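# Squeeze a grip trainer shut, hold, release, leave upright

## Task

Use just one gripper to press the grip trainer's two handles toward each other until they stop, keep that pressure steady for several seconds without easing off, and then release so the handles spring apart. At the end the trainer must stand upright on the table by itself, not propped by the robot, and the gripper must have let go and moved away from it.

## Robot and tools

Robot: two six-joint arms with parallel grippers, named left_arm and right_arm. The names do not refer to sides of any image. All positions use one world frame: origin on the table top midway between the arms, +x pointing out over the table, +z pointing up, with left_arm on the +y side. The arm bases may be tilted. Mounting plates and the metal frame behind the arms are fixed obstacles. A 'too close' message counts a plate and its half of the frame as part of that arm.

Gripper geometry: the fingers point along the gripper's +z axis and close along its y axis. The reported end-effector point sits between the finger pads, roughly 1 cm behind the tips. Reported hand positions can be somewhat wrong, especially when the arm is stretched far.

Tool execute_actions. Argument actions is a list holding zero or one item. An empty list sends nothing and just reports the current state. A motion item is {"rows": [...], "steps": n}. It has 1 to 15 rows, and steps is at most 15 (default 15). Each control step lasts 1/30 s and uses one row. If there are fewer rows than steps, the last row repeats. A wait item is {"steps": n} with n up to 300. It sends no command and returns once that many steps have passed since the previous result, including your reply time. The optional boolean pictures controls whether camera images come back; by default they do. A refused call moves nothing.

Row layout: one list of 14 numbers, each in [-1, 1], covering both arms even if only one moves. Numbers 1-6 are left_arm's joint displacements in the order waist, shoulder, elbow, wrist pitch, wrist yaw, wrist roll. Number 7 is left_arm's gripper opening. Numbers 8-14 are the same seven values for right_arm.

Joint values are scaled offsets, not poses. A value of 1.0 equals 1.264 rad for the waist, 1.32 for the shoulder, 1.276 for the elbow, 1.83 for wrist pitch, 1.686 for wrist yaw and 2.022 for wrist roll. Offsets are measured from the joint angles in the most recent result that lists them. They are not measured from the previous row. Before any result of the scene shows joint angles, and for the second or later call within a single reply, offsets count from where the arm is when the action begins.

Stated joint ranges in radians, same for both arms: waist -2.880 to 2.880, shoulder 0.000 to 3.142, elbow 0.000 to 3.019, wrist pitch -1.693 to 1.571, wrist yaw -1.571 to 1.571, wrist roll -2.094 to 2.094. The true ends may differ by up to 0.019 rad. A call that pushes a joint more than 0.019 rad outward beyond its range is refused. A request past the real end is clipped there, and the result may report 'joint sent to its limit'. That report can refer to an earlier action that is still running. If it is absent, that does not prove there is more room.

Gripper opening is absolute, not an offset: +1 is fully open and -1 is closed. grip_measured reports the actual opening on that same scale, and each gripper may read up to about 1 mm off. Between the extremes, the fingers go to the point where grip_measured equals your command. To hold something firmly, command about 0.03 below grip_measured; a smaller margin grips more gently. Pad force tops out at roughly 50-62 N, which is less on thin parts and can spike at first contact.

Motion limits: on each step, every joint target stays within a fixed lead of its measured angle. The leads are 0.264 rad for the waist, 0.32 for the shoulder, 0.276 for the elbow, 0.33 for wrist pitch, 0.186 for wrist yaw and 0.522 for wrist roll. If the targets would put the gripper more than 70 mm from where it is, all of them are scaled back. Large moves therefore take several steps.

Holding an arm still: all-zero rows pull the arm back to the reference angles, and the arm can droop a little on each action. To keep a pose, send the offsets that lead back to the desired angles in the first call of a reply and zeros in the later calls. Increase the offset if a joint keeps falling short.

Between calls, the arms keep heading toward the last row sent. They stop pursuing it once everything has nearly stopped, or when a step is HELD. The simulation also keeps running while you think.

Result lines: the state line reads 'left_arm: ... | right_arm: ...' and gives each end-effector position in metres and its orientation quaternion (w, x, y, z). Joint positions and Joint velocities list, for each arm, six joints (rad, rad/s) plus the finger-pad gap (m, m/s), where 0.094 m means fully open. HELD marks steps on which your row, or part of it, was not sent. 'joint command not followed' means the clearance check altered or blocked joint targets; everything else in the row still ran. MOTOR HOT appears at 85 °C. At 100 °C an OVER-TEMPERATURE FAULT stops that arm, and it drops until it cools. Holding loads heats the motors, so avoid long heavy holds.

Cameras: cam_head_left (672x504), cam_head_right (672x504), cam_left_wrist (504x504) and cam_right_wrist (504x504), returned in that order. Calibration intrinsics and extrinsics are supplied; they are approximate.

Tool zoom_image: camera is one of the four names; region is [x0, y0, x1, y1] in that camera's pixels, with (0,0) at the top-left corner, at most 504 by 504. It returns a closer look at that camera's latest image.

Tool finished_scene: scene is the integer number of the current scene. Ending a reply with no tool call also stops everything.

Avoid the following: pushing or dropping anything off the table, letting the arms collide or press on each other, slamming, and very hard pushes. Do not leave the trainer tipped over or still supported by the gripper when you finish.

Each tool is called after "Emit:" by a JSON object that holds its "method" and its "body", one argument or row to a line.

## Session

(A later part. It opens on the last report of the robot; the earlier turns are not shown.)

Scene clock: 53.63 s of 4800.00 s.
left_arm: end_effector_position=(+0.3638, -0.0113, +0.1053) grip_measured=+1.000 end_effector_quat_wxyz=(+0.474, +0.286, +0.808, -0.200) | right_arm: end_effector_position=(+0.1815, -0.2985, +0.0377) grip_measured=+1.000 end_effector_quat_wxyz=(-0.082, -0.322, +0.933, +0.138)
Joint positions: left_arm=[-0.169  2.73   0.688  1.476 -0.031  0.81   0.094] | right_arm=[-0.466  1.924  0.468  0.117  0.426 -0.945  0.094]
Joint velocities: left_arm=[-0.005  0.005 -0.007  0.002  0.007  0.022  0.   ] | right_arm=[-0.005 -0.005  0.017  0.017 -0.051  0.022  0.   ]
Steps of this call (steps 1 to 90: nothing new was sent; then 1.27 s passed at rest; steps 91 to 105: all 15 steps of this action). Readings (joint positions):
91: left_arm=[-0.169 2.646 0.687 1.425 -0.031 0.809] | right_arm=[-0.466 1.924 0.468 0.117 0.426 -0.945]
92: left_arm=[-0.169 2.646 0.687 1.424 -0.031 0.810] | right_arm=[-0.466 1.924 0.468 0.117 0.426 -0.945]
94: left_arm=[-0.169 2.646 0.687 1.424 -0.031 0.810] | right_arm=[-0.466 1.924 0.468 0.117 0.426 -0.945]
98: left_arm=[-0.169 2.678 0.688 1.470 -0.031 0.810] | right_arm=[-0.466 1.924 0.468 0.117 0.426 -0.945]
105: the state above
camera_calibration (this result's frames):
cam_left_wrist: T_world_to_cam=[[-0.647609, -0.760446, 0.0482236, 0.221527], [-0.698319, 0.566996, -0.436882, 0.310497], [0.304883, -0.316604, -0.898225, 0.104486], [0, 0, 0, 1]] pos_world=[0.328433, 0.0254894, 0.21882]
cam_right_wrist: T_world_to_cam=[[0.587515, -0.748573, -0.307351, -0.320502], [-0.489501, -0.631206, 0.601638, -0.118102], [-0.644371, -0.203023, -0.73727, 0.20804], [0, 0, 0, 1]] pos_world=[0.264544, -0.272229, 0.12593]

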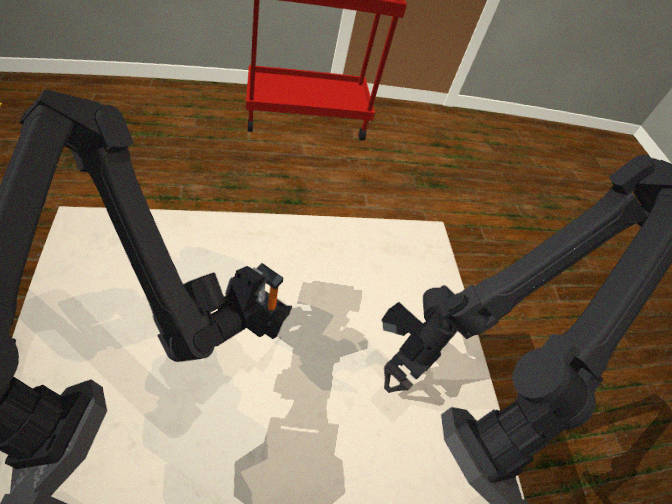

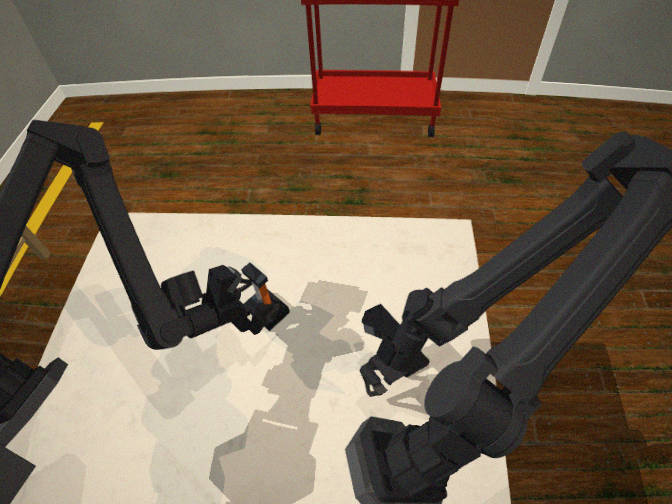

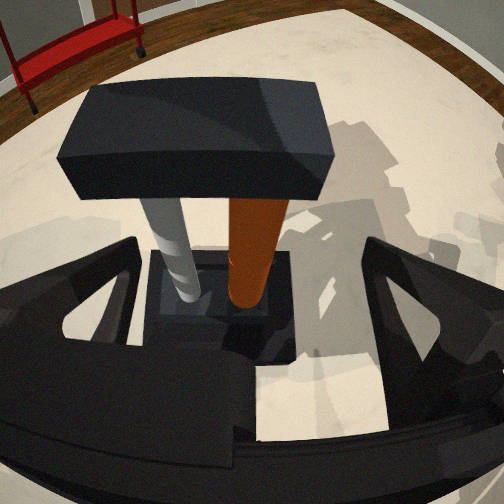

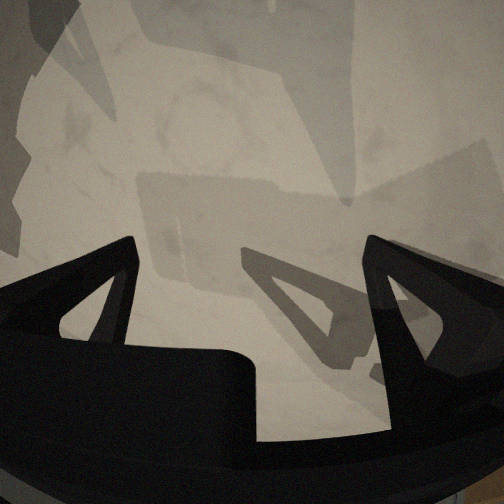

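Emit:
{"method": "execute_actions", "body": {
  "actions": [
    {"rows":[[0.04,0,0,0,0,0,1,0,0,0,0,0,0,1]]}
  ],
  "pictures": false
}}

Emit:
{"method": "execute_actions", "body": {
  "actions": [
    {"rows":[[0,0,0,0,0,0,0.4,0,0,0,0,0,0,1],[0,0,0,0,0,0,0.25,0,0,0,0,0,0,1],[0,0,0,0,0,0,0.1,0,0,0,0,0,0,1],[0,0,0,0,0,0,0,0,0,0,0,0,0,1],[0,0,0,0,0,0,-0.1,0,0,0,0,0,0,1],[0,0,0,0,0,0,-0.2,0,0,0,0,0,0,1],[0,0,0,0,0,0,-0.3,0,0,0,0,0,0,1],[0,0,0,0,0,0,-0.5,0,0,0,0,0,0,1],[0,0,0,0,0,0,-1,0,0,0,0,0,0,1]]}
  ]
}}

Emit:
{"method": "execute_actions", "body": {
  "actions": [
    {"steps":150}
  ],
  "pictures": false
}}

Scene clock: 59.83 s of 4800.00 s.
left_arm: end_effector_position=(+0.3660, -0.0039, +0.0986) grip_measured=+1.000 end_effector_quat_wxyz=(+0.470, +0.279, +0.815, -0.195) | right_arm: end_effector_position=(+0.1815, -0.2985, +0.0377) grip_measured=+1.000 end_effector_quat_wxyz=(-0.082, -0.322, +0.933, +0.138)
Joint positions: left_arm=[-0.145  2.73   0.688  1.478 -0.031  0.81   0.094] | right_arm=[-0.466  1.924  0.468  0.117  0.426 -0.945  0.094]
Joint velocities: left_arm=[-0.005 -0.005 -0.007 -0.022 -0.022 -0.037  0.   ] | right_arm=[-0.005 -0.015  0.007 -0.027  0.022  0.022  0.   ]
Steps of this call (steps 1 to 15: the robot went on to your last target; steps 16 to 110: nothing new was sent; then 2.03 s passed at rest; steps 111 to 125: all 15 steps of this action). Readings (joint positions):
111: left_arm=[-0.167 2.730 0.688 1.478 -0.031 0.810] | right_arm=[-0.466 1.924 0.468 0.117 0.426 -0.945]
112: left_arm=[-0.164 2.730 0.688 1.478 -0.031 0.810] | right_arm=[-0.466 1.924 0.468 0.117 0.426 -0.945]
114: left_arm=[-0.155 2.730 0.688 1.478 -0.031 0.810] | right_arm=[-0.466 1.924 0.468 0.117 0.426 -0.945]
118: left_arm=[-0.145 2.730 0.688 1.478 -0.031 0.810] | right_arm=[-0.466 1.924 0.468 0.117 0.426 -0.945]
125: the state above

Scene clock: 60.33 s of 4800.00 s.
left_arm: end_effector_position=(+0.3665, -0.0037, +0.0987) grip_measured=-0.318 end_effector_quat_wxyz=(+0.470, +0.278, +0.815, -0.195) | right_arm: end_effector_position=(+0.1815, -0.2985, +0.0377) grip_measured=+1.000 end_effector_quat_wxyz=(-0.082, -0.322, +0.933, +0.138)
Joint positions: left_arm=[-0.145  2.729  0.688  1.478 -0.032  0.808  0.032] | right_arm=[-0.466  1.924  0.468  0.117  0.426 -0.945  0.094]
Joint velocities: left_arm=[-0.005  0.005  0.002 -0.012  0.081  0.051 -0.   ] | right_arm=[-0.005  0.015 -0.007  0.007  0.051 -0.022  0.   ]
Steps of this call (steps 1 to 15: all 15 steps of this action). Readings (joint positions):
1: left_arm=[-0.145 2.730 0.688 1.478 -0.031 0.810] | right_arm=[-0.466 1.924 0.468 0.117 0.426 -0.945]
2: left_arm=[-0.145 2.730 0.688 1.478 -0.031 0.810] | right_arm=[-0.466 1.924 0.468 0.117 0.426 -0.945]
4: left_arm=[-0.145 2.730 0.688 1.479 -0.034 0.810] | right_arm=[-0.466 1.924 0.468 0.117 0.426 -0.945]
8: left_arm=[-0.145 2.728 0.688 1.478 -0.032 0.808] | right_arm=[-0.466 1.924 0.468 0.117 0.426 -0.945]
15: the state above
camera_calibration (this result's frames):
cam_left_wrist: T_world_to_cam=[[-0.630976, -0.773981, 0.0531296, 0.222756], [-0.716136, 0.554744, -0.423566, 0.31029], [0.298358, -0.305308, -0.904306, 0.10326], [0, 0, 0, 1]] pos_world=[0.331955, 0.0318036, 0.212972]
cam_right_wrist: T_world_to_cam=[[0.587515, -0.748573, -0.307351, -0.320502], [-0.489501, -0.631206, 0.601638, -0.118102], [-0.644371, -0.203023, -0.73727, 0.20804], [0, 0, 0, 1]] pos_world=[0.264544, -0.272229, 0.12593]

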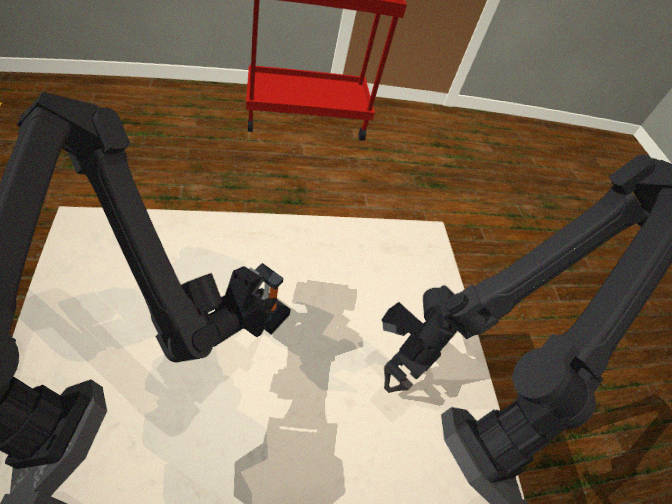

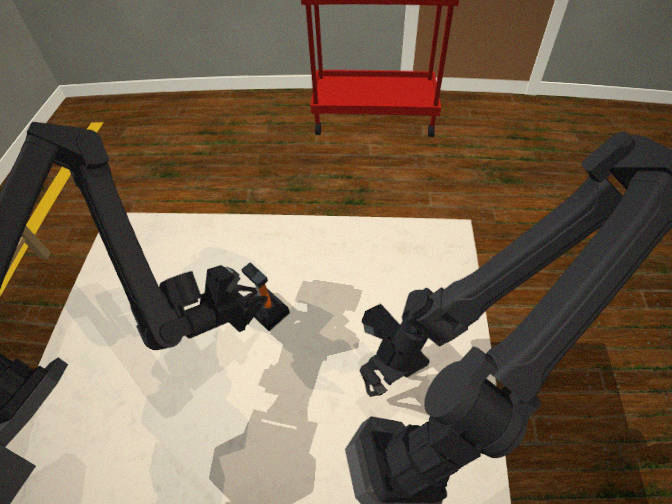

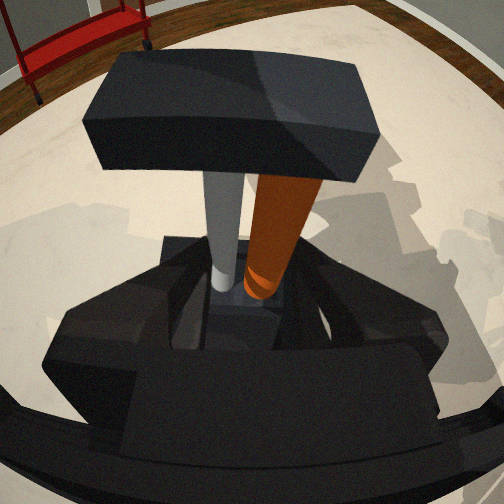

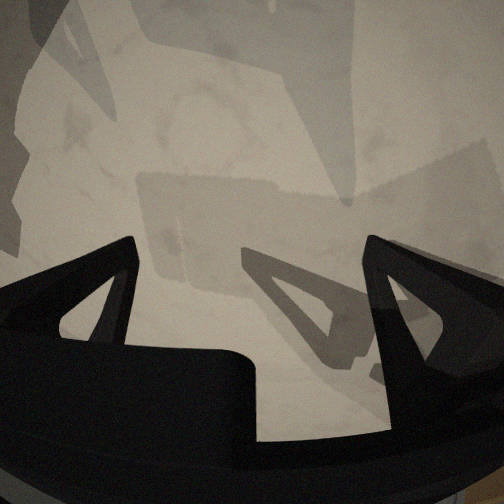

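Scene clock: 65.33 s of 4800.00 s.
left_arm: end_effector_position=(+0.3665, -0.0037, +0.0987) grip_measured=-0.318 end_effector_quat_wxyz=(+0.470, +0.278, +0.815, -0.195) | right_arm: end_effector_position=(+0.1815, -0.2985, +0.0377) grip_measured=+1.000 end_effector_quat_wxyz=(-0.082, -0.322, +0.933, +0.138)
Joint positions: left_arm=[-0.145  2.729  0.688  1.478 -0.032  0.808  0.032] | right_arm=[-0.466  1.924  0.468  0.117  0.426 -0.945  0.094]
Joint velocities: left_arm=[ 0.005 -0.015 -0.002  0.007 -0.022 -0.007  0.   ] | right_arm=[-0.015 -0.005 -0.017  0.002 -0.022 -0.007  0.   ]
Steps of this call (steps 1 to 15: the robot went on to your last target; steps 16 to 110: nothing new was sent; then 1.33 s passed at rest). Readings (joint positions):
1: left_arm=[-0.145 2.729 0.688 1.478 -0.032 0.808] | right_arm=[-0.466 1.924 0.468 0.117 0.426 -0.945]
2: left_arm=[-0.145 2.729 0.688 1.478 -0.032 0.808] | right_arm=[-0.466 1.924 0.468 0.117 0.426 -0.945]
4: left_arm=[-0.145 2.729 0.688 1.478 -0.032 0.808] | right_arm=[-0.466 1.924 0.468 0.117 0.426 -0.945]
8: left_arm=[-0.145 2.729 0.688 1.478 -0.032 0.808] | right_arm=[-0.466 1.924 0.468 0.117 0.426 -0.945]
110: the state above
All arms were judged still, so your last target was given up. Only a new action makes them travel on or press farther. Fingers that are still opening or closing keep moving.

Emit:
{"method": "execute_actions", "body": {
  "actions": [
    {"rows":[[0,0,0,0,0,0,-0.2,0,0,0,0,0,0,1],[0,0,0,0,0,0,-0.1,0,0,0,0,0,0,1],[0,0,0,0,0,0,0,0,0,0,0,0,0,1],[0,0,0,0,0,0,0.1,0,0,0,0,0,0,1],[0,0,0,0,0,0,0.2,0,0,0,0,0,0,1],[0,0,0,0,0,0,0.35,0,0,0,0,0,0,1],[0,0,0,0,0,0,0.5,0,0,0,0,0,0,1],[0,0,0,0,0,0,0.7,0,0,0,0,0,0,1],[0,0,0,0,0,0,1,0,0,0,0,0,0,1]]}
  ],
  "pictures": false
}}

Emit:
{"method": "execute_actions", "body": {
  "actions": [
    {"rows":[[0,0,-0.2,0,0,0,1,0,0,0,0,0,0,1]]}
  ]
}}

Scene clock: 71.67 s of 4800.00 s.
left_arm: end_effector_position=(+0.3689, -0.0026, +0.0998) grip_measured=+1.000 end_effector_quat_wxyz=(+0.471, +0.276, +0.815, -0.193) | right_arm: end_effector_position=(+0.1815, -0.2985, +0.0377) grip_measured=+1.000 end_effector_quat_wxyz=(-0.082, -0.322, +0.933, +0.138)
Joint positions: left_arm=[-0.145  2.724  0.688  1.479 -0.035  0.808  0.094] | right_arm=[-0.466  1.924  0.468  0.117  0.426 -0.945  0.094]
Joint velocities: left_arm=[ 0.015 -0.015  0.002  0.022 -0.037 -0.007  0.   ] | right_arm=[-0.015 -0.005 -0.002  0.002 -0.095  0.051  0.   ]
Steps of this call (steps 1 to 90: nothing new was sent; then 2.83 s passed at rest; steps 91 to 105: all 15 steps of this action). Readings (joint positions):
91: left_arm=[-0.145 2.729 0.688 1.478 -0.033 0.808] | right_arm=[-0.466 1.924 0.468 0.117 0.426 -0.945]
92: left_arm=[-0.145 2.727 0.688 1.479 -0.036 0.808] | right_arm=[-0.466 1.924 0.468 0.117 0.426 -0.945]
94: left_arm=[-0.145 2.724 0.688 1.479 -0.038 0.808] | right_arm=[-0.466 1.924 0.468 0.117 0.426 -0.945]
98: left_arm=[-0.145 2.724 0.688 1.479 -0.035 0.808] | right_arm=[-0.466 1.924 0.468 0.117 0.426 -0.945]
105: the state above

Scene clock: 72.17 s of 4800.00 s.
left_arm: end_effector_position=(+0.2544, +0.0406, +0.1164) grip_measured=+1.000 end_effector_quat_wxyz=(+0.369, +0.339, +0.831, -0.241) | right_arm: end_effector_position=(+0.1815, -0.2985, +0.0377) grip_measured=+1.000 end_effector_quat_wxyz=(-0.082, -0.322, +0.933, +0.138)
Joint positions: left_arm=[-0.145  2.721  0.424  1.479 -0.035  0.808  0.094] | right_arm=[-0.466  1.924  0.468  0.117  0.426 -0.945  0.094]
Joint velocities: left_arm=[ 0.015 -0.015  0.002 -0.002  0.007 -0.007  0.   ] | right_arm=[-0.005  0.015  0.007 -0.002 -0.051 -0.037  0.   ]
Steps of this call (steps 1 to 15: all 15 steps of this action). Readings (joint positions):
1: left_arm=[-0.145 2.723 0.675 1.479 -0.035 0.808] | right_arm=[-0.466 1.924 0.468 0.117 0.426 -0.945]
2: left_arm=[-0.145 2.719 0.647 1.479 -0.035 0.808] | right_arm=[-0.466 1.924 0.468 0.117 0.426 -0.945]
4: left_arm=[-0.145 2.714 0.561 1.479 -0.035 0.808] | right_arm=[-0.466 1.924 0.468 0.117 0.426 -0.945]
8: left_arm=[-0.145 2.720 0.426 1.479 -0.035 0.808] | right_arm=[-0.466 1.924 0.468 0.117 0.426 -0.945]
15: the state above
camera_calibration (this result's frames):
cam_left_wrist: T_world_to_cam=[[-0.737852, -0.659011, 0.145876, 0.197139], [-0.670632, 0.691346, -0.268875, 0.177845], [0.0763411, -0.296219, -0.952064, 0.227812], [0, 0, 0, 1]] pos_world=[0.247336, 0.0744471, 0.235952]
cam_right_wrist: T_world_to_cam=[[0.587515, -0.748573, -0.307351, -0.320502], [-0.489501, -0.631206, 0.601638, -0.118102], [-0.644371, -0.203023, -0.73727, 0.20804], [0, 0, 0, 1]] pos_world=[0.264544, -0.272229, 0.12593]

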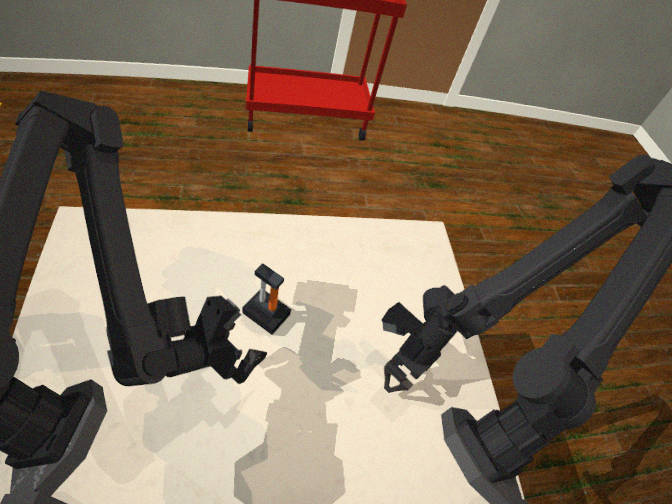

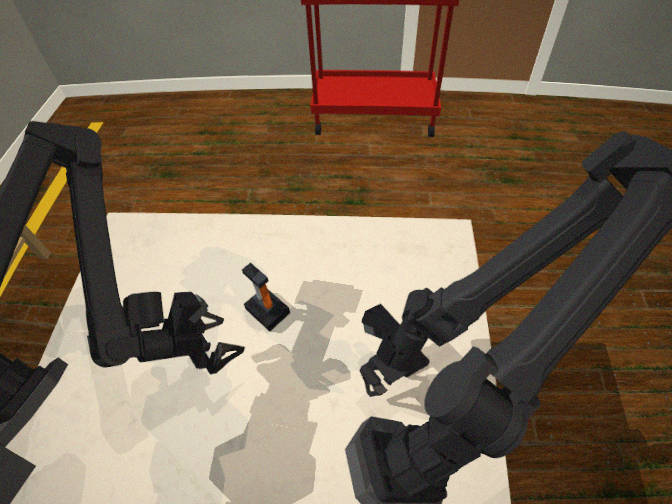

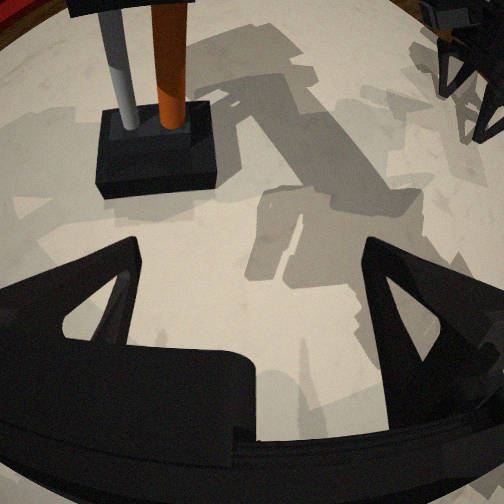

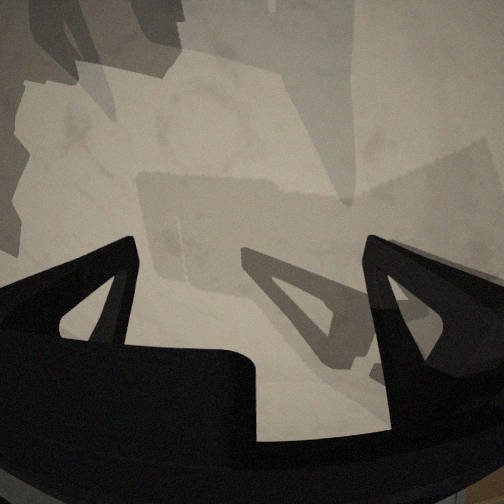

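Emit:
{"method": "finished_scene", "body": {
  "scene": 2
}}

The scene is finished: the task was done.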